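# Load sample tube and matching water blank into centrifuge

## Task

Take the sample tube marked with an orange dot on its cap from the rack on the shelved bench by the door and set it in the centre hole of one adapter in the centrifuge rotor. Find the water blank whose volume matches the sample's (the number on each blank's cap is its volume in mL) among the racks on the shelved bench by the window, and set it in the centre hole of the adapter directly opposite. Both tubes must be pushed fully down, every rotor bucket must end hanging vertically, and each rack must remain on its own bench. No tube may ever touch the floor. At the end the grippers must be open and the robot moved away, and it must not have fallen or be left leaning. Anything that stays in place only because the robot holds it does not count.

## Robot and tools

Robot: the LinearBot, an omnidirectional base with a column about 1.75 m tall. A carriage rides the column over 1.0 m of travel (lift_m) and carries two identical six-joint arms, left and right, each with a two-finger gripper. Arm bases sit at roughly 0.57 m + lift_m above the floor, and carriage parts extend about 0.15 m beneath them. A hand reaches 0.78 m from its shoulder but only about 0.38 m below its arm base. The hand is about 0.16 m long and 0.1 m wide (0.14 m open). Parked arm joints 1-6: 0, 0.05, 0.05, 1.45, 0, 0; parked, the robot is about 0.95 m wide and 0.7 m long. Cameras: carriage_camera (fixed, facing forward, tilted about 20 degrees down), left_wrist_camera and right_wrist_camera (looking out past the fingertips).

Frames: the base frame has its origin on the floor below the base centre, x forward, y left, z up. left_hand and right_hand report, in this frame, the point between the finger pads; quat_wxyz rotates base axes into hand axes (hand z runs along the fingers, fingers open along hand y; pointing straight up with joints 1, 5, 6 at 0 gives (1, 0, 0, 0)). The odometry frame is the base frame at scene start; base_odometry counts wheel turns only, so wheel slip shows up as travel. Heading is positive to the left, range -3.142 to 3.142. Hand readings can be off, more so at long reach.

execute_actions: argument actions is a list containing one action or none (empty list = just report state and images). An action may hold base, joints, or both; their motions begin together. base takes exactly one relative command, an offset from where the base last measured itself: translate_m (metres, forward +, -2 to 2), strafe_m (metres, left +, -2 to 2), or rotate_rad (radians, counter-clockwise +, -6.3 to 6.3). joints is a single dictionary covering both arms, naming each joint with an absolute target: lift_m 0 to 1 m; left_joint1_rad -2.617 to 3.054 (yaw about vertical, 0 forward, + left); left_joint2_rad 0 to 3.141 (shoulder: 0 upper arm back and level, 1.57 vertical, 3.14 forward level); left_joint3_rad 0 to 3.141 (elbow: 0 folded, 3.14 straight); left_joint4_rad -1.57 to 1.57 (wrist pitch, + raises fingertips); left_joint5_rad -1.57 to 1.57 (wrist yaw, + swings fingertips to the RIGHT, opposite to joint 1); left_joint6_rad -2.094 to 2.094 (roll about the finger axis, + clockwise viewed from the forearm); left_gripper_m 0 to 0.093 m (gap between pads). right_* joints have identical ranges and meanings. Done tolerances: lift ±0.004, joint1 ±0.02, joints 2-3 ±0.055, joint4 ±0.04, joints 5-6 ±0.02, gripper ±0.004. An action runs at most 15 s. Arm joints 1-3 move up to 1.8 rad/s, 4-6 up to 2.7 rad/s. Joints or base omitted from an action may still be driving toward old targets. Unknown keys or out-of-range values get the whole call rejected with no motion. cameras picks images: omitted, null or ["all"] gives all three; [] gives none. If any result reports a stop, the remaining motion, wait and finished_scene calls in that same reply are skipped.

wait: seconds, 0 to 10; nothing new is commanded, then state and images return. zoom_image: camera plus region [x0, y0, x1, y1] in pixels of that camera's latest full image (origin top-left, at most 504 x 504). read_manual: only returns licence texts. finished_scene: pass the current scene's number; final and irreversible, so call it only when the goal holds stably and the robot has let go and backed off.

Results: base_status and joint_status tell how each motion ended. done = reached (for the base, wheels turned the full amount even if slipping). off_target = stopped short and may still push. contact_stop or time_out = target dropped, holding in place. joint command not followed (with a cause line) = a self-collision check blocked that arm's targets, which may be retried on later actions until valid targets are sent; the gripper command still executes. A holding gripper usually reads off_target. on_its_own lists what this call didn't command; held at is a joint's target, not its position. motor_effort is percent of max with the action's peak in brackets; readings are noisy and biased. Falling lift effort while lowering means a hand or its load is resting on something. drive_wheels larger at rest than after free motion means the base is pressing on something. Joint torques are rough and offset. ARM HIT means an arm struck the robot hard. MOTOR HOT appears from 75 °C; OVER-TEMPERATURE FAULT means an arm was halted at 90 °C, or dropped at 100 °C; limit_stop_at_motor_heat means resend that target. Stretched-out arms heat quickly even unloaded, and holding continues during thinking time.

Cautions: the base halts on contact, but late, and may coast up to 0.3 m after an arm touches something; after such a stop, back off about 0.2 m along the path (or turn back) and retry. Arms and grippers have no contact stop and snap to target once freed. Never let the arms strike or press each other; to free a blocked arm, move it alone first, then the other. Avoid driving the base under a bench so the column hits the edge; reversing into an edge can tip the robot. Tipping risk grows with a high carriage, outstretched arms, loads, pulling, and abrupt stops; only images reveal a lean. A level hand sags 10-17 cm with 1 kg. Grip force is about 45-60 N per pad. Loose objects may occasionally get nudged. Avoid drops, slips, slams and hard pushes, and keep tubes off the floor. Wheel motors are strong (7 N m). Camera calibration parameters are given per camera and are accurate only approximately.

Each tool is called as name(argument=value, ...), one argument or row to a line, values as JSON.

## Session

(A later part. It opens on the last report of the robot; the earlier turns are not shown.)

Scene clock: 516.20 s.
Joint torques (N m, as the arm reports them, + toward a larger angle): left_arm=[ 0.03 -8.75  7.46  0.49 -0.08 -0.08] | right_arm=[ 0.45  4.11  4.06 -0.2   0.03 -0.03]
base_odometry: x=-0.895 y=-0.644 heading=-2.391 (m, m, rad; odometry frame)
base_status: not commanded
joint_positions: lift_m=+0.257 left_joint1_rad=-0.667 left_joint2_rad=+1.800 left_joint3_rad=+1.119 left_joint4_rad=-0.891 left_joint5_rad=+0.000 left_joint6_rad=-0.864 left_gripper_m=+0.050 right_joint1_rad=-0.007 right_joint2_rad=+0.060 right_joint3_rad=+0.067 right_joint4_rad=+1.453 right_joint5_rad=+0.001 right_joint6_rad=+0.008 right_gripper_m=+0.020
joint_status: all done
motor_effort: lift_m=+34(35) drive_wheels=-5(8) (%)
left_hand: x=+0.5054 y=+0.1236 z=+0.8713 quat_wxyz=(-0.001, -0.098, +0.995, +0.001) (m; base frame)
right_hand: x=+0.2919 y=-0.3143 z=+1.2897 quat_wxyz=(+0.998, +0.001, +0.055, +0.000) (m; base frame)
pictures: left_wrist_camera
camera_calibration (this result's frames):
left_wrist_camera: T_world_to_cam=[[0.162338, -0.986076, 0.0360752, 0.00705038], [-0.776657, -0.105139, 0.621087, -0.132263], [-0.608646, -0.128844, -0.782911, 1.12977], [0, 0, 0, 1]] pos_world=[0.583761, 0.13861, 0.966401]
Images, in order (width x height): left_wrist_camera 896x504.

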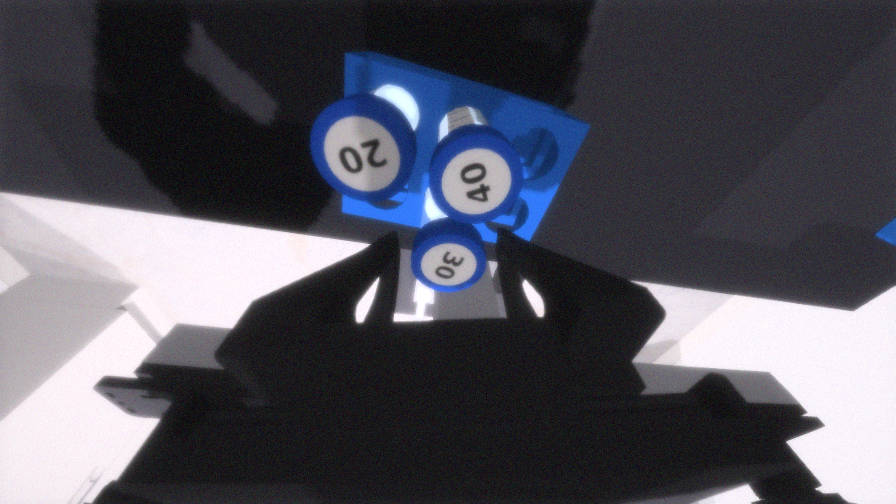

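execute_actions(
  actions=[
    {"joints": {"lift_m": 0.254}},
  ],
  cameras=[],
)

execute_actions(
  actions=[
    {"joints": {"left_gripper_m": 0.02}},
  ],
  cameras=["left_wrist_camera"],
)

Scene clock: 521.93 s.
Joint torques (N m, as the arm reports them, + toward a larger angle): left_arm=[ 0.03 -8.77  7.56  0.48 -0.06 -0.07] | right_arm=[ 0.46  4.13  3.99 -0.23  0.04 -0.02]
base_odometry: x=-0.895 y=-0.644 heading=-2.391 (m, m, rad; odometry frame)
base_status: not commanded
joint_positions: lift_m=+0.254 left_joint1_rad=-0.667 left_joint2_rad=+1.801 left_joint3_rad=+1.119 left_joint4_rad=-0.892 left_joint5_rad=+0.000 left_joint6_rad=-0.864 left_gripper_m=+0.050 right_joint1_rad=-0.007 right_joint2_rad=+0.060 right_joint3_rad=+0.067 right_joint4_rad=+1.453 right_joint5_rad=+0.001 right_joint6_rad=+0.008 right_gripper_m=+0.020
joint_status: all done
motor_effort: lift_m=+32(33) drive_wheels=+6(6) (%)
left_hand: x=+0.5052 y=+0.1237 z=+0.8680 quat_wxyz=(-0.001, -0.098, +0.995, +0.001) (m; base frame)
right_hand: x=+0.2919 y=-0.3143 z=+1.2868 quat_wxyz=(+0.998, +0.001, +0.055, +0.000) (m; base frame)
pictures: none
No camera images: the call's "cameras" was empty. Leave "cameras" out to get every camera's image.

Scene clock: 522.47 s.
Joint torques (N m, as the arm reports them, + toward a larger angle): left_arm=[-0.06 -8.79  7.6   0.47 -0.1  -0.08] | right_arm=[ 0.41  4.19  3.92 -0.2   0.04 -0.06]
base_odometry: x=-0.895 y=-0.644 heading=-2.391 (m, m, rad; odometry frame)
base_status: not commanded
joint_positions: lift_m=+0.254 left_joint1_rad=-0.667 left_joint2_rad=+1.801 left_joint3_rad=+1.119 left_joint4_rad=-0.892 left_joint5_rad=+0.000 left_joint6_rad=-0.864 left_gripper_m=+0.032 right_joint1_rad=-0.007 right_joint2_rad=+0.060 right_joint3_rad=+0.067 right_joint4_rad=+1.453 right_joint5_rad=+0.001 right_joint6_rad=+0.008 right_gripper_m=+0.020
joint_status: left_gripper_m off_target (ended at +0.033, target +0.020)
motor_effort: lift_m=+31(33) drive_wheels=-4(8) (%)
left_hand: x=+0.5052 y=+0.1237 z=+0.8680 quat_wxyz=(-0.001, -0.098, +0.995, +0.001) (m; base frame)
right_hand: x=+0.2919 y=-0.3143 z=+1.2868 quat_wxyz=(+0.998, +0.001, +0.055, +0.000) (m; base frame)
pictures: left_wrist_camera
camera_calibration (this result's frames):
left_wrist_camera: T_world_to_cam=[[0.16238, -0.986109, 0.0349497, 0.0082782], [-0.775912, -0.105726, 0.621918, -0.131377], [-0.609584, -0.128105, -0.782302, 1.12699], [0, 0, 0, 1]] pos_world=[0.583715, 0.138647, 0.963064]
Images, in order (width x height): left_wrist_camera 896x504.

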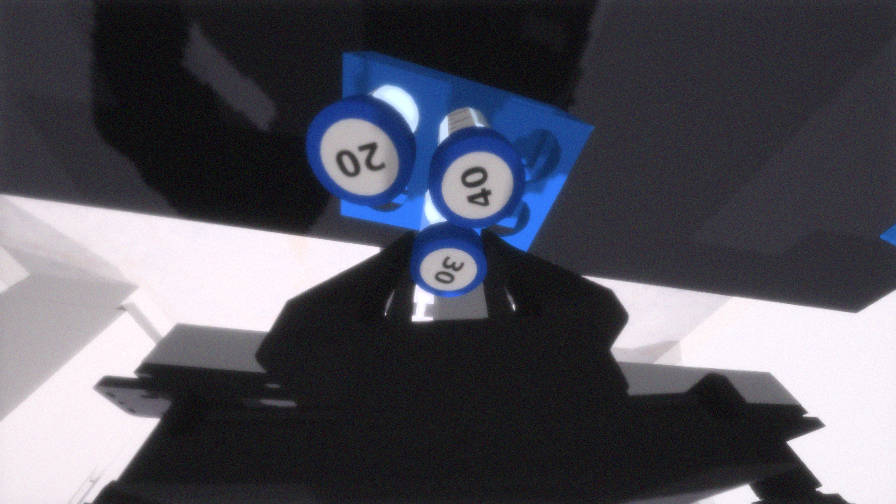

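Holding. Lift straight up.

execute_actions(
  actions=[
    {"joints": {"lift_m": 0.39, "left_gripper_m": 0.02}},
  ],
  cameras=["carriage_camera", "left_wrist_camera"],
)

Scene clock: 525.87 s.
Joint torques (N m, as the arm reports them, + toward a larger angle): left_arm=[ 0.04 -8.86  7.56  0.46 -0.06 -0.07] | right_arm=[ 0.55  4.1   3.98 -0.2   0.03 -0.03]
base_odometry: x=-0.895 y=-0.644 heading=-2.391 (m, m, rad; odometry frame)
base_status: not commanded
joint_positions: lift_m=+0.390 left_joint1_rad=-0.667 left_joint2_rad=+1.802 left_joint3_rad=+1.119 left_joint4_rad=-0.891 left_joint5_rad=-0.001 left_joint6_rad=-0.865 left_gripper_m=+0.032 right_joint1_rad=-0.007 right_joint2_rad=+0.060 right_joint3_rad=+0.067 right_joint4_rad=+1.453 right_joint5_rad=+0.001 right_joint6_rad=+0.008 right_gripper_m=+0.020
joint_status: left_gripper_m off_target (ended at +0.032, target +0.020); the others done
motor_effort: lift_m=+39(46) drive_wheels=+10(6) (%)
left_hand: x=+0.5054 y=+0.1238 z=+1.0033 quat_wxyz=(-0.001, -0.099, +0.995, +0.001) (m; base frame)
right_hand: x=+0.2919 y=-0.3142 z=+1.4223 quat_wxyz=(+0.998, +0.001, +0.055, +0.000) (m; base frame)
pictures: carriage_camera, left_wrist_camera
camera_calibration (this result's frames):
carriage_camera: T_world_to_cam=[[0.0297332, -0.99946, 0.0139688, -0.0264423], [-0.36271, -0.0238107, -0.931598, 1.3707], [0.931428, 0.0226328, -0.363222, 0.335297], [0, 0, 0, 1]] pos_world=[0.185648, -0.00137938, 1.3991]
left_wrist_camera: T_world_to_cam=[[0.162738, -0.986068, 0.0344346, 0.00388363], [-0.776166, -0.106393, 0.621487, -0.214773], [-0.609165, -0.127866, -0.782667, 1.23311], [0, 0, 0, 1]] pos_world=[0.583835, 0.138652, 1.09846]
Images, in order (width x height): carriage_camera 896x504, left_wrist_camera 896x504.

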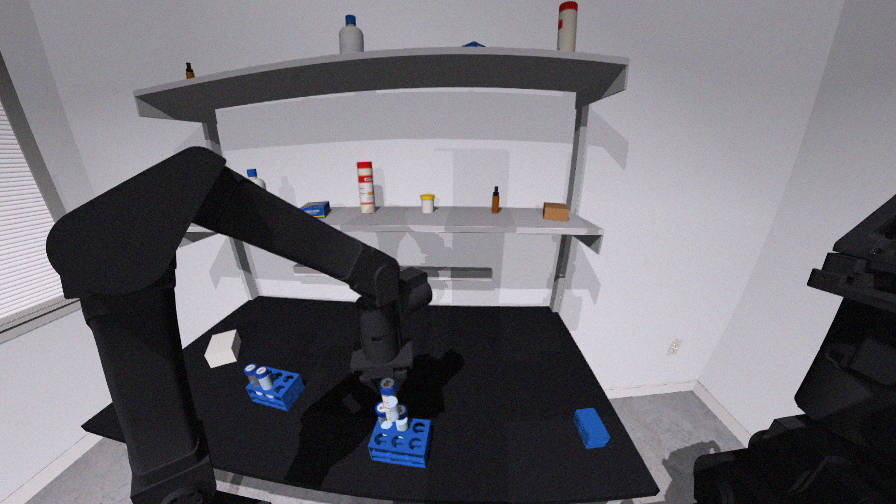

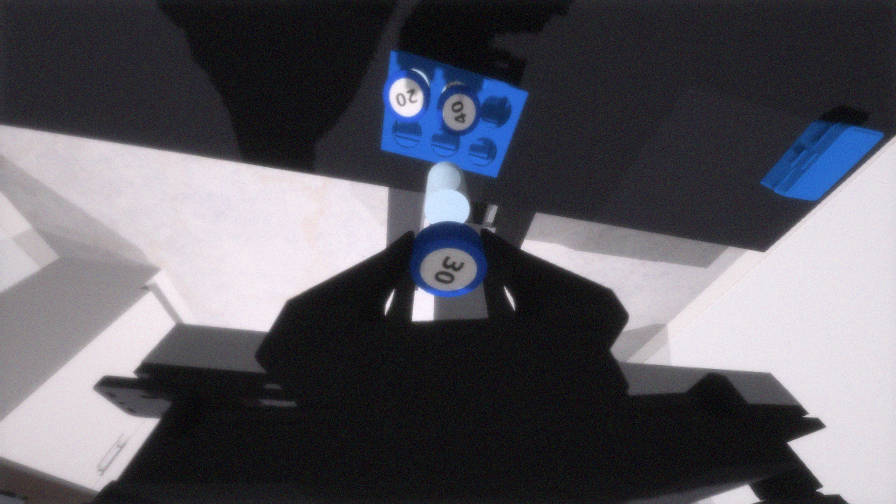

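execute_actions(
  actions=[
    {"base": {"translate_m": -0.45}, "joints": {"left_joint2_rad": 1.15, "left_joint3_rad": 1.15, "left_joint4_rad": -1.55, "left_gripper_m": 0.02}},
  ],
  cameras=[],
)

execute_actions(
  actions=[
    {"base": {"rotate_rad": -3.1416}, "joints": {"left_joint1_rad": 0.0, "left_joint6_rad": 0.39, "left_gripper_m": 0.02}},
  ],
  cameras=["carriage_camera", "left_wrist_camera"],
)

Scene clock: 546.20 s.
Joint torques (N m, as the arm reports them, + toward a larger angle): left_arm=[-0.06 -3.22  8.78  0.48 -0.05 -0.08] | right_arm=[ 0.41  4.06  4.01 -0.21  0.04 -0.04]
base_odometry: x=-0.566 y=-0.337 heading=-2.390 (m, m, rad; odometry frame)
base_status: done
joint_positions: lift_m=+0.390 left_joint1_rad=-0.667 left_joint2_rad=+1.160 left_joint3_rad=+1.121 left_joint4_rad=-1.549 left_joint5_rad=-0.001 left_joint6_rad=-0.865 left_gripper_m=+0.032 right_joint1_rad=-0.007 right_joint2_rad=+0.060 right_joint3_rad=+0.067 right_joint4_rad=+1.452 right_joint5_rad=+0.001 right_joint6_rad=+0.008 right_gripper_m=+0.020
joint_status: left_gripper_m off_target (ended at +0.032, target +0.020); the others done
motor_effort: lift_m=+39(38) drive_wheels=-1(12) (%)
left_hand: x=+0.3875 y=+0.2166 z=+1.1470 quat_wxyz=(-0.006, -0.099, +0.995, +0.006) (m; base frame)
right_hand: x=+0.2921 y=-0.3142 z=+1.4223 quat_wxyz=(+0.998, +0.001, +0.056, +0.000) (m; base frame)
pictures: none
No camera images: the call's "cameras" was empty. Leave "cameras" out to get every camera's image.

Scene clock: 550.47 s.
Joint torques (N m, as the arm reports them, + toward a larger angle): left_arm=[ 0.24 -3.24  8.8   0.38  0.03  0.03] | right_arm=[ 0.41  4.22  3.91 -0.16  0.04  0.  ]
base_odometry: x=-0.567 y=-0.337 heading=+0.751 (m, m, rad; odometry frame)
base_status: done
joint_positions: lift_m=+0.390 left_joint1_rad=-0.001 left_joint2_rad=+1.160 left_joint3_rad=+1.121 left_joint4_rad=-1.540 left_joint5_rad=-0.002 left_joint6_rad=+0.386 left_gripper_m=+0.032 right_joint1_rad=-0.007 right_joint2_rad=+0.060 right_joint3_rad=+0.067 right_joint4_rad=+1.451 right_joint5_rad=+0.001 right_joint6_rad=+0.008 right_gripper_m=+0.020
joint_status: left_gripper_m off_target (ended at +0.033, target +0.020); the others done
motor_effort: lift_m=+39(39) drive_wheels=+10(18) (%)
left_hand: x=+0.4235 y=+0.3140 z=+1.1470 quat_wxyz=(-0.004, +0.192, +0.981, +0.000) (m; base frame)
right_hand: x=+0.2923 y=-0.3142 z=+1.4223 quat_wxyz=(+0.998, +0.001, +0.056, +0.000) (m; base frame)
pictures: carriage_camera, left_wrist_camera
camera_calibration (this result's frames):
carriage_camera: T_world_to_cam=[[0.0297332, -0.99946, 0.0139688, -0.0264423], [-0.36271, -0.0238107, -0.931598, 1.3707], [0.931428, 0.0226328, -0.363222, 0.335297], [0, 0, 0, 1]] pos_world=[0.185648, -0.00137938, 1.3991]
left_wrist_camera: T_world_to_cam=[[-0.408369, -0.91199, 0.0388439, 0.41341], [-0.70125, 0.340678, 0.626248, -0.524934], [-0.584365, 0.228501, -0.778656, 1.19295], [0, 0, 0, 1]] pos_world=[0.497829, 0.28327, 1.24157]
Images, in order (width x height): carriage_camera 896x504, left_wrist_camera 896x504.

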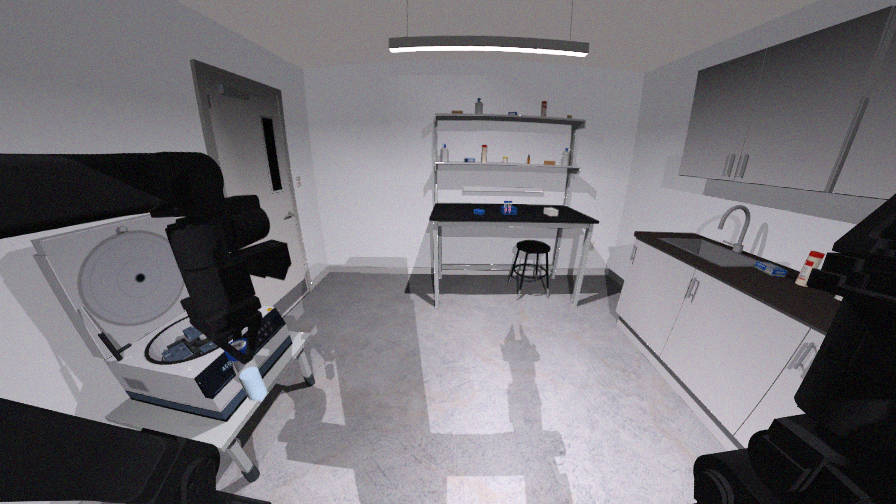

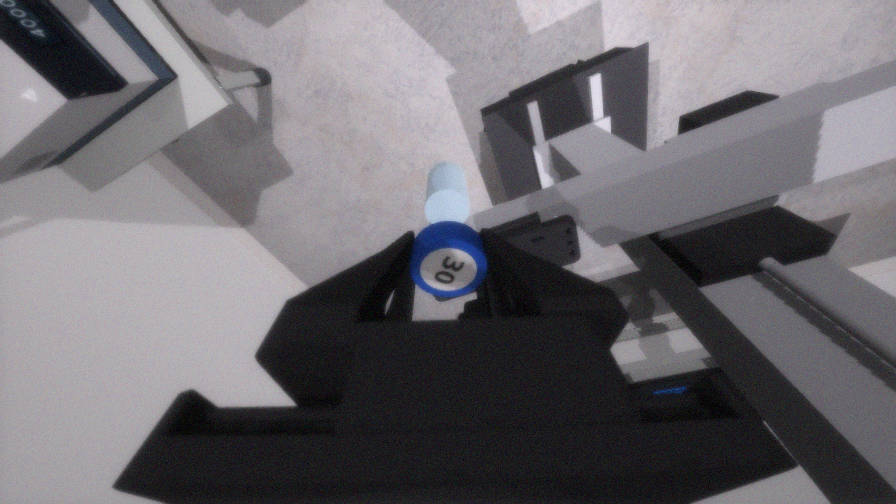

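execute_actions(
  actions=[
    {"base": {"strafe_m": 1.0}, "joints": {"lift_m": 0.28, "left_joint2_rad": 1.89, "left_joint3_rad": 1.035, "left_joint4_rad": -0.69, "left_gripper_m": 0.02}},
  ],
  cameras=["carriage_camera", "left_wrist_camera"],
)

Scene clock: 566.03 s.
Joint torques (N m, as the arm reports them, + toward a larger angle): left_arm=[ 0.19 -8.77  4.23  0.66  0.04  0.  ] | right_arm=[ 0.4   4.17  4.02 -0.2   0.04 -0.04]
base_odometry: x=-1.249 y=+0.395 heading=+0.751 (m, m, rad; odometry frame)
base_status: done
joint_positions: lift_m=+0.280 left_joint1_rad=+0.000 left_joint2_rad=+1.886 left_joint3_rad=+1.058 left_joint4_rad=-0.694 left_joint5_rad=-0.002 left_joint6_rad=+0.386 left_gripper_m=+0.032 right_joint1_rad=-0.007 right_joint2_rad=+0.060 right_joint3_rad=+0.067 right_joint4_rad=+1.451 right_joint5_rad=+0.001 right_joint6_rad=+0.008 right_gripper_m=+0.020
joint_status: left_gripper_m off_target (ended at +0.032, target +0.020); the others done
motor_effort: lift_m=+33(33) drive_wheels=+7(18) (%)
left_hand: x=+0.5876 y=+0.3143 z=+0.8564 quat_wxyz=(+0.024, +0.192, +0.981, +0.006) (m; base frame)
right_hand: x=+0.2923 y=-0.3142 z=+1.3126 quat_wxyz=(+0.998, +0.001, +0.056, +0.000) (m; base frame)
pictures: carriage_camera, left_wrist_camera
camera_calibration (this result's frames):
carriage_camera: T_world_to_cam=[[0.0297332, -0.99946, 0.0139688, -0.0249105], [-0.36271, -0.0238107, -0.931598, 1.26854], [0.931428, 0.0226328, -0.363222, 0.295466], [0, 0, 0, 1]] pos_world=[0.185648, -0.00137938, 1.28944]
left_wrist_camera: T_world_to_cam=[[-0.408532, -0.912612, 0.015496, 0.51225], [-0.736436, 0.339601, 0.585092, -0.171711], [-0.539225, 0.227617, -0.810819, 1.06382], [0, 0, 0, 1]] pos_world=[0.656452, 0.283656, 0.95509]
Images, in order (width x height): carriage_camera 896x504, left_wrist_camera 896x504.

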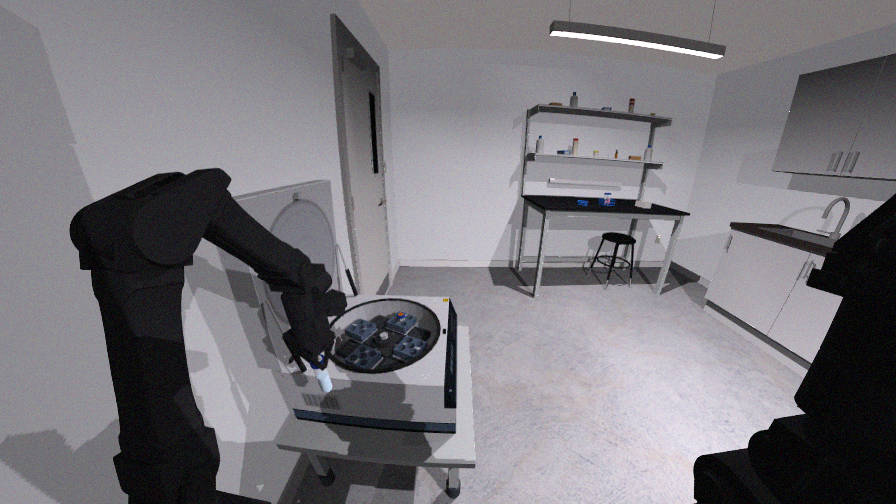

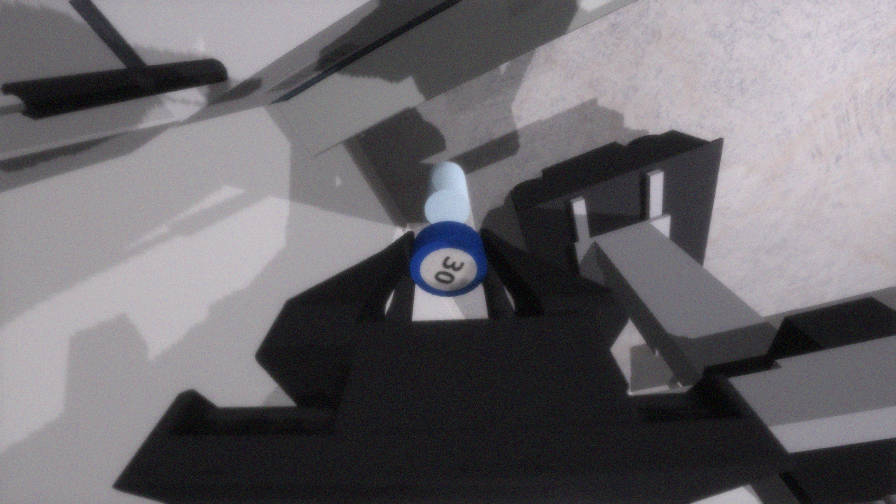

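zoom_image(
  camera="carriage_camera",
  region=[270, 260, 480, 400],
)

Region (270, 260, 480, 400) of carriage_camera's 896x504 image, scaled by 2.400, with more detail than that image has.

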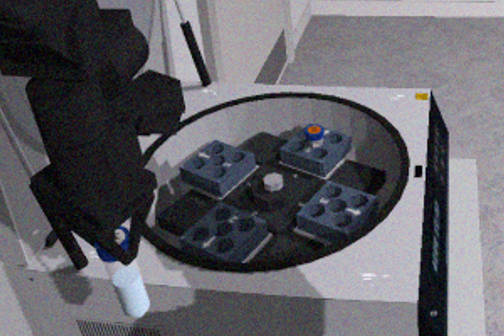

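execute_actions(
  actions=[
    {"base": {"translate_m": 0.28}, "joints": {"left_joint4_rad": -0.745, "left_gripper_m": 0.02}},
  ],
  cameras=["carriage_camera", "left_wrist_camera"],
)

Scene clock: 578.67 s.
Joint torques (N m, as the arm reports them, + toward a larger angle): left_arm=[ 0.18 -8.79  4.05  0.52  0.03  0.  ] | right_arm=[ 0.45  4.13  4.06 -0.19  0.02 -0.02]
base_odometry: x=-1.044 y=+0.586 heading=+0.751 (m, m, rad; odometry frame)
base_status: done
joint_positions: lift_m=+0.280 left_joint1_rad=+0.000 left_joint2_rad=+1.886 left_joint3_rad=+1.058 left_joint4_rad=-0.743 left_joint5_rad=-0.001 left_joint6_rad=+0.386 left_gripper_m=+0.032 right_joint1_rad=-0.007 right_joint2_rad=+0.060 right_joint3_rad=+0.067 right_joint4_rad=+1.451 right_joint5_rad=+0.001 right_joint6_rad=+0.008 right_gripper_m=+0.020
joint_status: left_gripper_m off_target (ended at +0.032, target +0.020); the others done
motor_effort: lift_m=+34(34) drive_wheels=-6(13) (%)
left_hand: x=+0.5756 y=+0.3141 z=+0.8561 quat_wxyz=(+0.000, +0.192, +0.981, +0.001) (m; base frame)
right_hand: x=+0.2923 y=-0.3142 z=+1.3126 quat_wxyz=(+0.998, +0.001, +0.056, +0.000) (m; base frame)
pictures: carriage_camera, left_wrist_camera
camera_calibration (this result's frames):
carriage_camera: T_world_to_cam=[[0.0297332, -0.99946, 0.0139688, -0.0249105], [-0.36271, -0.0238107, -0.931598, 1.26854], [0.931428, 0.0226328, -0.363222, 0.295466], [0, 0, 0, 1]] pos_world=[0.185648, -0.00137938, 1.28944]
left_wrist_camera: T_world_to_cam=[[-0.407637, -0.912443, 0.0357738, 0.489253], [-0.706871, 0.340113, 0.620207, -0.22755], [-0.578071, 0.227532, -0.783622, 1.05625], [0, 0, 0, 1]] pos_world=[0.649174, 0.283478, 0.951324]
Images, in order (width x height): carriage_camera 896x504, left_wrist_camera 896x504.

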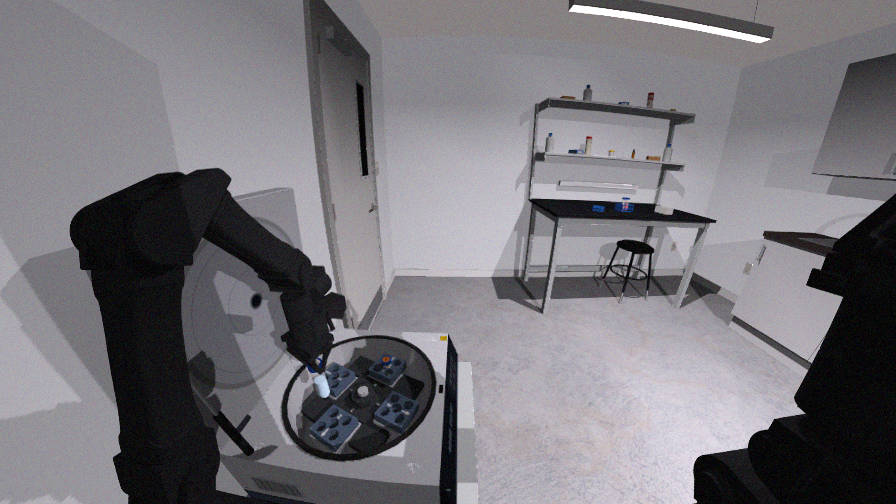

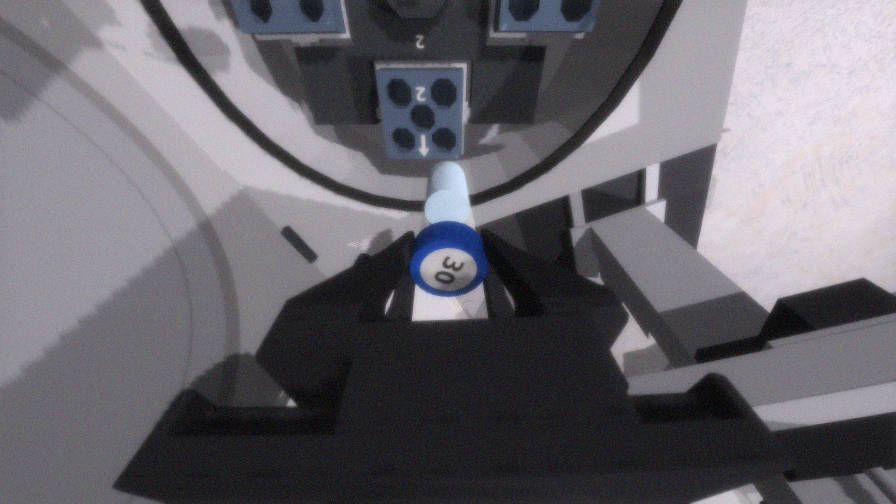

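execute_actions(
  actions=[
    {"base": {"translate_m": 0.018}, "joints": {"lift_m": 0.19, "left_joint1_rad": 0.064, "left_joint6_rad": 0.45, "left_gripper_m": 0.02}},
  ],
  cameras=["left_wrist_camera"],
)

Scene clock: 601.00 s.
Joint torques (N m, as the arm reports them, + toward a larger angle): left_arm=[-0.07 -9.01  4.05  0.48  0.03  0.01] | right_arm=[ 0.49  4.19  4.07 -0.14  0.04 -0.05]
base_odometry: x=-1.031 y=+0.598 heading=+0.752 (m, m, rad; odometry frame)
base_status: done
joint_positions: lift_m=+0.190 left_joint1_rad=+0.067 left_joint2_rad=+1.890 left_joint3_rad=+1.058 left_joint4_rad=-0.744 left_joint5_rad=-0.001 left_joint6_rad=+0.446 left_gripper_m=+0.032 right_joint1_rad=-0.007 right_joint2_rad=+0.060 right_joint3_rad=+0.067 right_joint4_rad=+1.451 right_joint5_rad=+0.001 right_joint6_rad=+0.008 right_gripper_m=+0.020
joint_status: left_gripper_m off_target (ended at +0.032, target +0.020); the others done
motor_effort: lift_m=+33(34) drive_wheels=-3(18) (%)
left_hand: x=+0.5740 y=+0.3350 z=+0.7649 quat_wxyz=(-0.002, +0.188, +0.982, +0.000) (m; base frame)
right_hand: x=+0.2922 y=-0.3142 z=+1.2227 quat_wxyz=(+0.998, +0.001, +0.056, +0.000) (m; base frame)
pictures: left_wrist_camera
camera_calibration (this result's frames):
left_wrist_camera: T_world_to_cam=[[-0.400462, -0.9155, 0.0385842, 0.505721], [-0.706092, 0.335152, 0.623785, -0.180757], [-0.584007, 0.222558, -0.780643, 0.981942], [0, 0, 0, 1]] pos_world=[0.648353, 0.30503, 0.859787]
Images, in order (width x height): left_wrist_camera 896x504.

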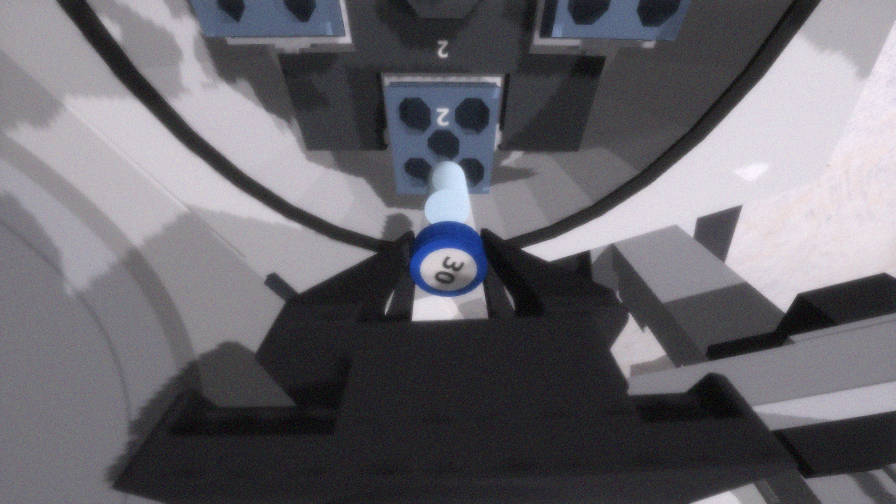

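zoom_image(
  camera="left_wrist_camera",
  region=[370, 70, 530, 300],
)

Region (370, 70, 530, 300) of left_wrist_camera's 896x504 image, scaled by 2.191, with more detail than that image has; it fills the left 351 columns of this view, and the rest is white.

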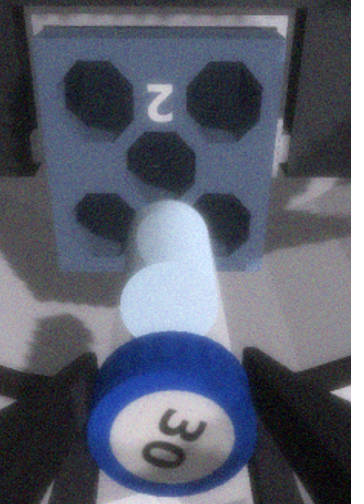

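execute_actions(
  actions=[
    {"base": {"translate_m": 0.0035}, "joints": {"lift_m": 0.15, "left_joint1_rad": 0.074, "left_gripper_m": 0.02}},
  ],
  cameras=["left_wrist_camera"],
)

zoom_image(
  camera="left_wrist_camera",
  region=[370, 70, 530, 300],
)

Scene clock: 625.87 s.
Joint torques (N m, as the arm reports them, + toward a larger angle): left_arm=[ 0.44 -9.52  3.82  0.44  0.04  0.01] | right_arm=[ 0.47  4.08  4.38 -0.15  0.01 -0.03]
base_odometry: x=-1.029 y=+0.601 heading=+0.752 (m, m, rad; odometry frame)
base_status: done
joint_positions: lift_m=+0.150 left_joint1_rad=+0.070 left_joint2_rad=+1.897 left_joint3_rad=+1.058 left_joint4_rad=-0.744 left_joint5_rad=-0.001 left_joint6_rad=+0.446 left_gripper_m=+0.032 right_joint1_rad=-0.007 right_joint2_rad=+0.060 right_joint3_rad=+0.063 right_joint4_rad=+1.450 right_joint5_rad=+0.001 right_joint6_rad=+0.008 right_gripper_m=+0.020
joint_status: left_gripper_m off_target (ended at +0.032, target +0.020); the others done
motor_effort: lift_m=+34(35) drive_wheels=-4(15) (%)
left_hand: x=+0.5730 y=+0.3357 z=+0.7229 quat_wxyz=(-0.006, +0.187, +0.982, -0.001) (m; base frame)
right_hand: x=+0.2939 y=-0.3142 z=+1.1814 quat_wxyz=(+0.998, +0.001, +0.059, +0.000) (m; base frame)
pictures: left_wrist_camera
camera_calibration (this result's frames):
left_wrist_camera: T_world_to_cam=[[-0.398091, -0.916395, 0.0417497, 0.504191], [-0.702568, 0.333834, 0.628453, -0.160409], [-0.589849, 0.220849, -0.776727, 0.94951], [0, 0, 0, 1]] pos_world=[0.648083, 0.30589, 0.817269]
Images, in order (width x height): left_wrist_camera 896x504.

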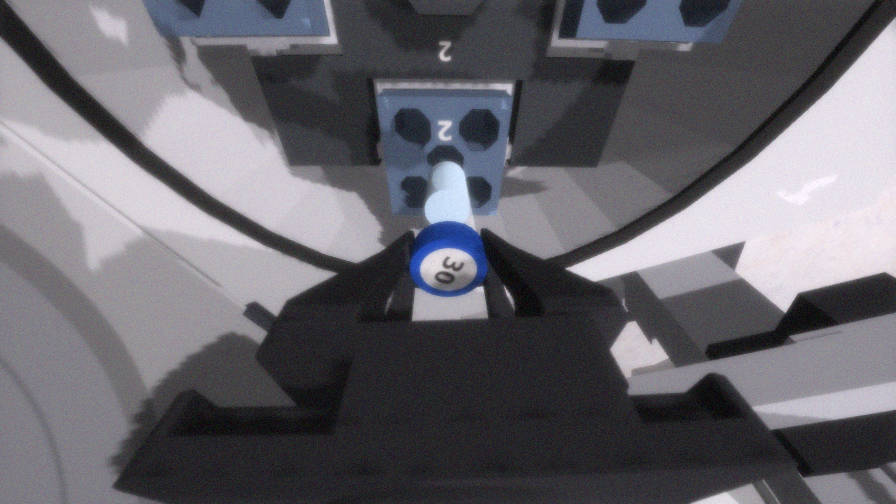

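Region (370, 70, 530, 300) of left_wrist_camera's 896x504 image, scaled by 2.191, with more detail than that image has; it fills the left 351 columns of this view, and the rest is white.

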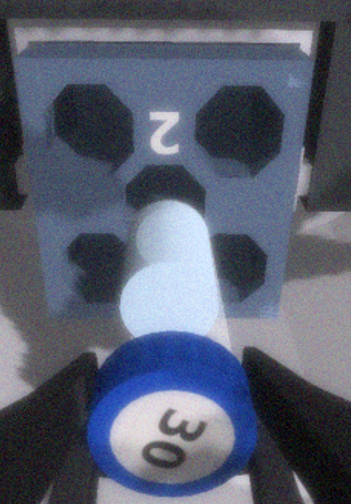

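execute_actions(
  actions=[
    {"joints": {"lift_m": 0.128, "left_joint1_rad": 0.081, "left_gripper_m": 0.02}},
  ],
  cameras=["left_wrist_camera"],
)

zoom_image(
  camera="left_wrist_camera",
  region=[350, 70, 550, 300],
)

Scene clock: 632.13 s.
Joint torques (N m, as the arm reports them, + toward a larger angle): left_arm=[ 0.56 -9.51  4.36  0.44  0.03  0.  ] | right_arm=[ 0.52  4.08  4.46 -0.16  0.04 -0.04]
base_odometry: x=-1.029 y=+0.601 heading=+0.752 (m, m, rad; odometry frame)
base_status: not commanded
joint_positions: lift_m=+0.128 left_joint1_rad=+0.075 left_joint2_rad=+1.896 left_joint3_rad=+1.054 left_joint4_rad=-0.743 left_joint5_rad=-0.001 left_joint6_rad=+0.446 left_gripper_m=+0.032 right_joint1_rad=-0.007 right_joint2_rad=+0.060 right_joint3_rad=+0.063 right_joint4_rad=+1.450 right_joint5_rad=+0.001 right_joint6_rad=+0.008 right_gripper_m=+0.020
joint_status: left_gripper_m off_target (ended at +0.032, target +0.020); the others done
motor_effort: lift_m=+33(34) drive_wheels=-4(5) (%)
left_hand: x=+0.5716 y=+0.3372 z=+0.7002 quat_wxyz=(-0.007, +0.184, +0.983, -0.002) (m; base frame)
right_hand: x=+0.2939 y=-0.3142 z=+1.1594 quat_wxyz=(+0.998, +0.001, +0.059, +0.000) (m; base frame)
pictures: left_wrist_camera
camera_calibration (this result's frames):
left_wrist_camera: T_world_to_cam=[[-0.393074, -0.918486, 0.0433184, 0.502664], [-0.702685, 0.330439, 0.630114, -0.147611], [-0.593065, 0.217243, -0.775293, 0.93275], [0, 0, 0, 1]] pos_world=[0.647041, 0.307833, 0.794391]
Images, in order (width x height): left_wrist_camera 896x504.

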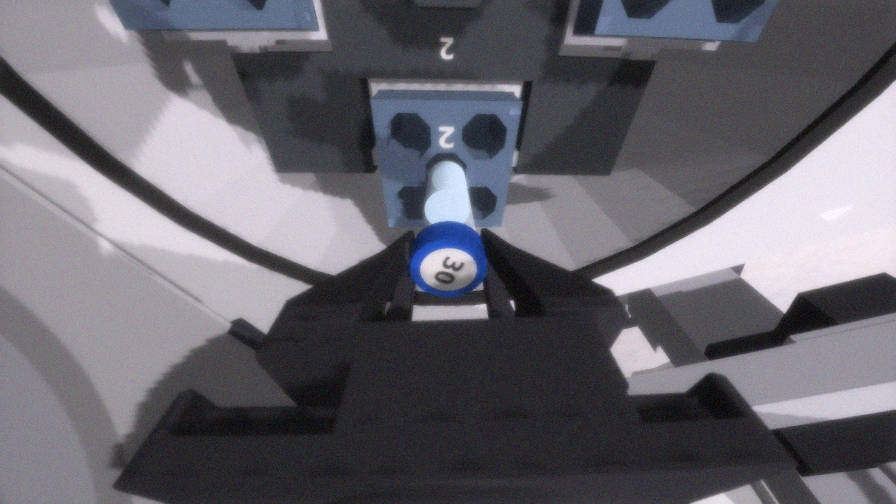

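Region (350, 70, 550, 300) of left_wrist_camera's 896x504 image, scaled by 2.191, with more detail than that image has; it fills the left 438 columns of this view, and the rest is white.

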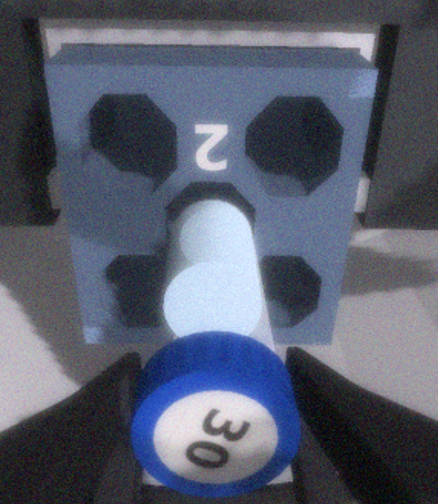

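execute_actions(
  actions=[
    {"joints": {"lift_m": 0.11, "left_joint3_rad": 1.056, "left_joint4_rad": -0.734, "left_gripper_m": 0.02}},
  ],
  cameras=["left_wrist_camera"],
)

zoom_image(
  camera="left_wrist_camera",
  region=[350, 70, 550, 300],
)

Scene clock: 640.60 s.
Joint torques (N m, as the arm reports them, + toward a larger angle): left_arm=[ 0.52 -9.55  6.    0.47  0.03  0.02] | right_arm=[ 0.4   4.29  4.32 -0.18  0.04 -0.02]
base_odometry: x=-1.029 y=+0.601 heading=+0.752 (m, m, rad; odometry frame)
base_status: not commanded
joint_positions: lift_m=+0.110 left_joint1_rad=+0.075 left_joint2_rad=+1.896 left_joint3_rad=+1.054 left_joint4_rad=-0.735 left_joint5_rad=+0.000 left_joint6_rad=+0.446 left_gripper_m=+0.032 right_joint1_rad=-0.007 right_joint2_rad=+0.060 right_joint3_rad=+0.063 right_joint4_rad=+1.451 right_joint5_rad=+0.001 right_joint6_rad=+0.008 right_gripper_m=+0.020
joint_status: left_gripper_m off_target (ended at +0.032, target +0.020); the others done
motor_effort: lift_m=+34(35) drive_wheels=+4(3) (%)
left_hand: x=+0.5737 y=+0.3372 z=+0.6821 quat_wxyz=(-0.003, +0.184, +0.983, -0.001) (m; base frame)
right_hand: x=+0.2938 y=-0.3142 z=+1.1414 quat_wxyz=(+0.998, +0.001, +0.059, +0.000) (m; base frame)
pictures: left_wrist_camera
camera_calibration (this result's frames):
left_wrist_camera: T_world_to_cam=[[-0.393419, -0.918483, 0.0401264, 0.506675], [-0.707972, 0.330516, 0.624127, -0.127638], [-0.586513, 0.217135, -0.780291, 0.919642], [0, 0, 0, 1]] pos_world=[0.648354, 0.307873, 0.77692]
Images, in order (width x height): left_wrist_camera 896x504.

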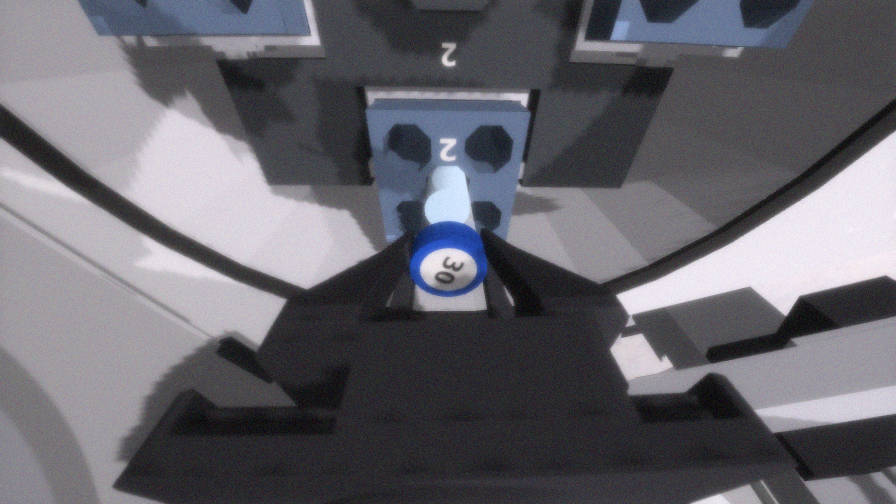

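Region (350, 70, 550, 300) of left_wrist_camera's 896x504 image, scaled by 2.191, with more detail than that image has; it fills the left 438 columns of this view, and the rest is white.

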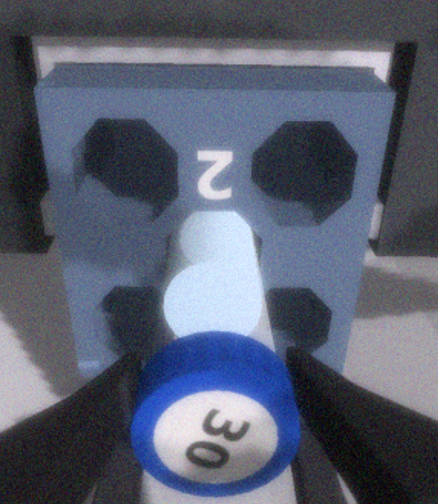

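The tube's cylinder has entered the hole. Continue lowering.

execute_actions(
  actions=[
    {"joints": {"lift_m": 0.075, "left_gripper_m": 0.02}},
  ],
  cameras=["left_wrist_camera", "carriage_camera"],
)

Scene clock: 643.17 s.
Joint torques (N m, as the arm reports them, + toward a larger angle): left_arm=[ 0.58 -9.5   5.75  0.55  0.03  0.01] | right_arm=[ 0.47  4.1   4.33 -0.14  0.04 -0.05]
base_odometry: x=-1.029 y=+0.601 heading=+0.752 (m, m, rad; odometry frame)
base_status: not commanded
joint_positions: lift_m=+0.075 left_joint1_rad=+0.075 left_joint2_rad=+1.896 left_joint3_rad=+1.054 left_joint4_rad=-0.734 left_joint5_rad=+0.000 left_joint6_rad=+0.446 left_gripper_m=+0.032 right_joint1_rad=-0.007 right_joint2_rad=+0.060 right_joint3_rad=+0.063 right_joint4_rad=+1.451 right_joint5_rad=+0.001 right_joint6_rad=+0.008 right_gripper_m=+0.020
joint_status: left_gripper_m off_target (ended at +0.032, target +0.020); the others done
motor_effort: lift_m=+32(34) drive_wheels=-1(6) (%)
left_hand: x=+0.5739 y=+0.3372 z=+0.6472 quat_wxyz=(-0.002, +0.184, +0.983, -0.001) (m; base frame)
right_hand: x=+0.2938 y=-0.3142 z=+1.1064 quat_wxyz=(+0.998, +0.001, +0.059, +0.000) (m; base frame)
pictures: carriage_camera, left_wrist_camera
camera_calibration (this result's frames):
carriage_camera: T_world_to_cam=[[0.0297332, -0.99946, 0.0139688, -0.0220478], [-0.36271, -0.0238107, -0.931598, 1.07763], [0.931428, 0.0226328, -0.363222, 0.22103], [0, 0, 0, 1]] pos_world=[0.185648, -0.00137938, 1.08451]
left_wrist_camera: T_world_to_cam=[[-0.393449, -0.918486, 0.0397746, 0.50841], [-0.708446, 0.33048, 0.623608, -0.10508], [-0.585919, 0.21718, -0.780725, 0.892407], [0, 0, 0, 1]] pos_world=[0.648469, 0.307881, 0.742031]
Images, in order (width x height): carriage_camera 896x504, left_wrist_camera 896x504.

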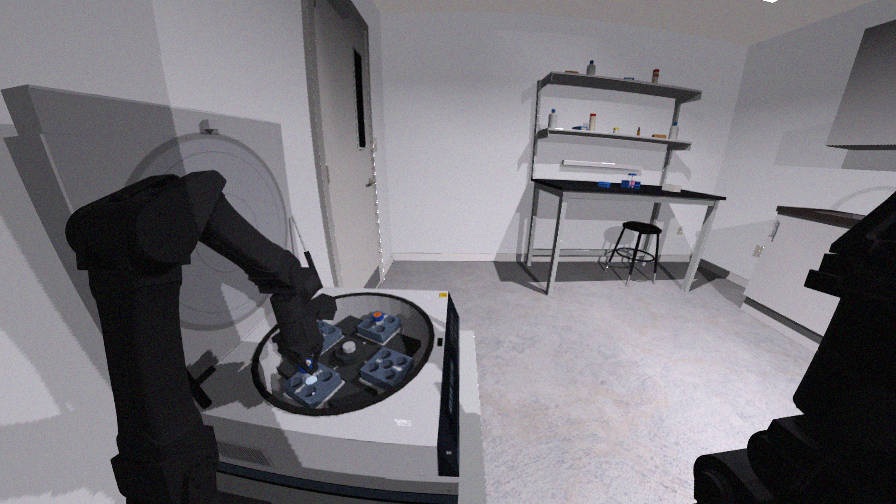

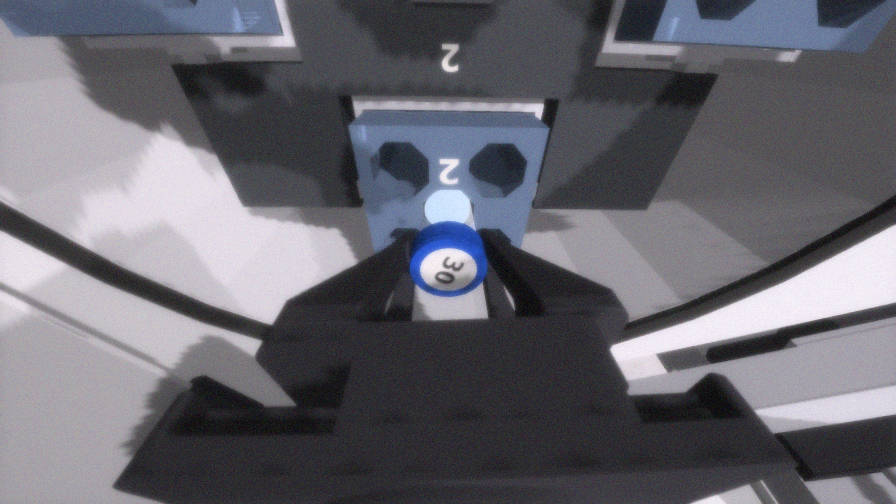

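execute_actions(
  actions=[
    {"joints": {"lift_m": 0.055, "left_gripper_m": 0.02}},
  ],
  cameras=["left_wrist_camera"],
)

Scene clock: 645.80 s.
Joint torques (N m, as the arm reports them, + toward a larger angle): left_arm=[ 0.56 -9.45  5.97  0.46  0.02  0.  ] | right_arm=[ 0.55  4.14  4.31 -0.16  0.06 -0.04]
base_odometry: x=-1.029 y=+0.601 heading=+0.752 (m, m, rad; odometry frame)
base_status: not commanded
joint_positions: lift_m=+0.055 left_joint1_rad=+0.075 left_joint2_rad=+1.896 left_joint3_rad=+1.054 left_joint4_rad=-0.734 left_joint5_rad=+0.000 left_joint6_rad=+0.446 left_gripper_m=+0.032 right_joint1_rad=-0.007 right_joint2_rad=+0.060 right_joint3_rad=+0.063 right_joint4_rad=+1.451 right_joint5_rad=+0.001 right_joint6_rad=+0.008 right_gripper_m=+0.020
joint_status: left_gripper_m off_target (ended at +0.032, target +0.020); the others done
motor_effort: lift_m=+34(34) drive_wheels=-4(1) (%)
left_hand: x=+0.5739 y=+0.3371 z=+0.6271 quat_wxyz=(-0.002, +0.184, +0.983, -0.001) (m; base frame)
right_hand: x=+0.2938 y=-0.3142 z=+1.0864 quat_wxyz=(+0.998, +0.001, +0.059, +0.000) (m; base frame)
pictures: left_wrist_camera
camera_calibration (this result's frames):
left_wrist_camera: T_world_to_cam=[[-0.393449, -0.918471, 0.0401128, 0.508931], [-0.708465, 0.330716, 0.623462, -0.0925495], [-0.585897, 0.216882, -0.780824, 0.876947], [0, 0, 0, 1]] pos_world=[0.648471, 0.307852, 0.722028]
Images, in order (width x height): left_wrist_camera 896x504.

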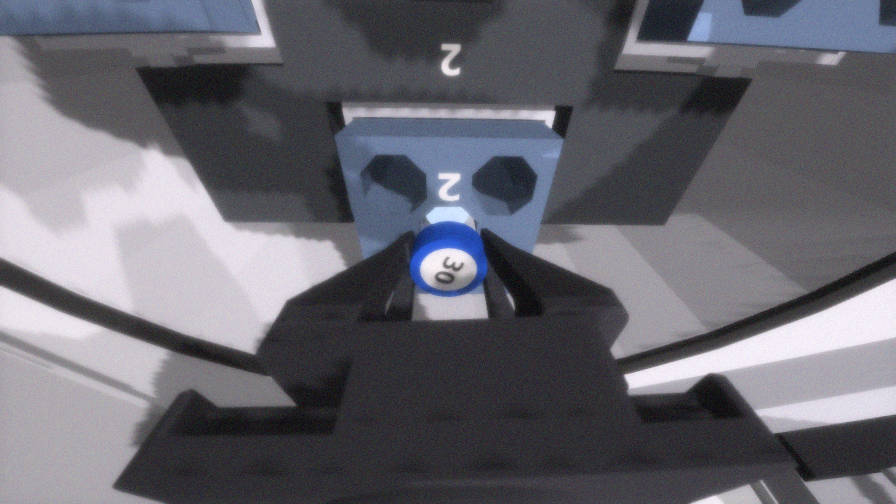

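execute_actions(
  actions=[
    {"joints": {"lift_m": 0.046, "left_gripper_m": 0.02}},
  ],
  cameras=["left_wrist_camera"],
)

Scene clock: 648.57 s.
Joint torques (N m, as the arm reports them, + toward a larger angle): left_arm=[ 0.58 -7.64  6.09  0.61  0.05  0.01] | right_arm=[ 0.44  4.06  4.35 -0.17  0.03 -0.05]
base_odometry: x=-1.029 y=+0.601 heading=+0.752 (m, m, rad; odometry frame)
base_status: not commanded
joint_positions: lift_m=+0.046 left_joint1_rad=+0.076 left_joint2_rad=+1.873 left_joint3_rad=+1.054 left_joint4_rad=-0.743 left_joint5_rad=-0.002 left_joint6_rad=+0.446 left_gripper_m=+0.032 right_joint1_rad=-0.007 right_joint2_rad=+0.060 right_joint3_rad=+0.063 right_joint4_rad=+1.451 right_joint5_rad=+0.001 right_joint6_rad=+0.008 right_gripper_m=+0.020
joint_status: left_gripper_m off_target (ended at +0.032, target +0.020); the others done
motor_effort: lift_m=+30(33) drive_wheels=+5(4) (%)
left_hand: x=+0.5747 y=+0.3378 z=+0.6251 quat_wxyz=(+0.004, +0.184, +0.983, +0.002) (m; base frame)
right_hand: x=+0.2938 y=-0.3142 z=+1.0776 quat_wxyz=(+0.998, +0.001, +0.059, +0.000) (m; base frame)
pictures: left_wrist_camera
camera_calibration (this result's frames):
left_wrist_camera: T_world_to_cam=[[-0.393242, -0.918893, 0.0315716, 0.515347], [-0.717324, 0.328099, 0.614652, -0.0794335], [-0.575158, 0.21906, -0.788166, 0.873387], [0, 0, 0, 1]] pos_world=[0.648012, 0.308287, 0.720928]
Images, in order (width x height): left_wrist_camera 896x504.

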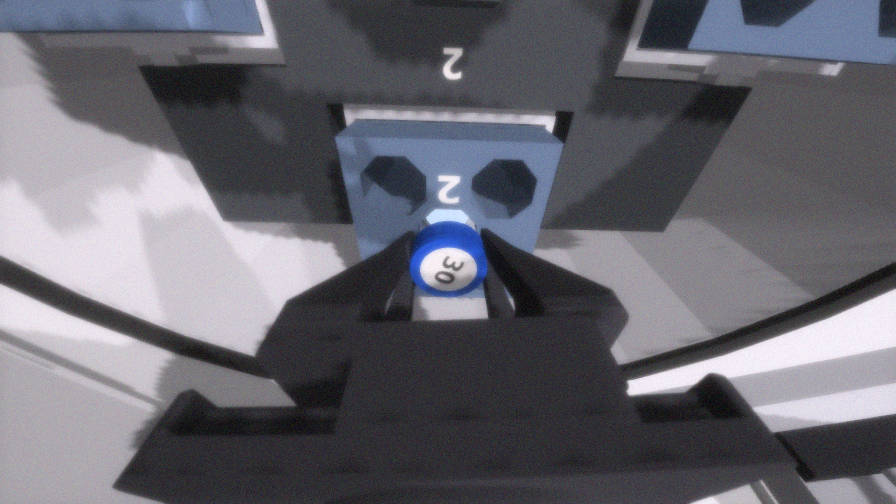

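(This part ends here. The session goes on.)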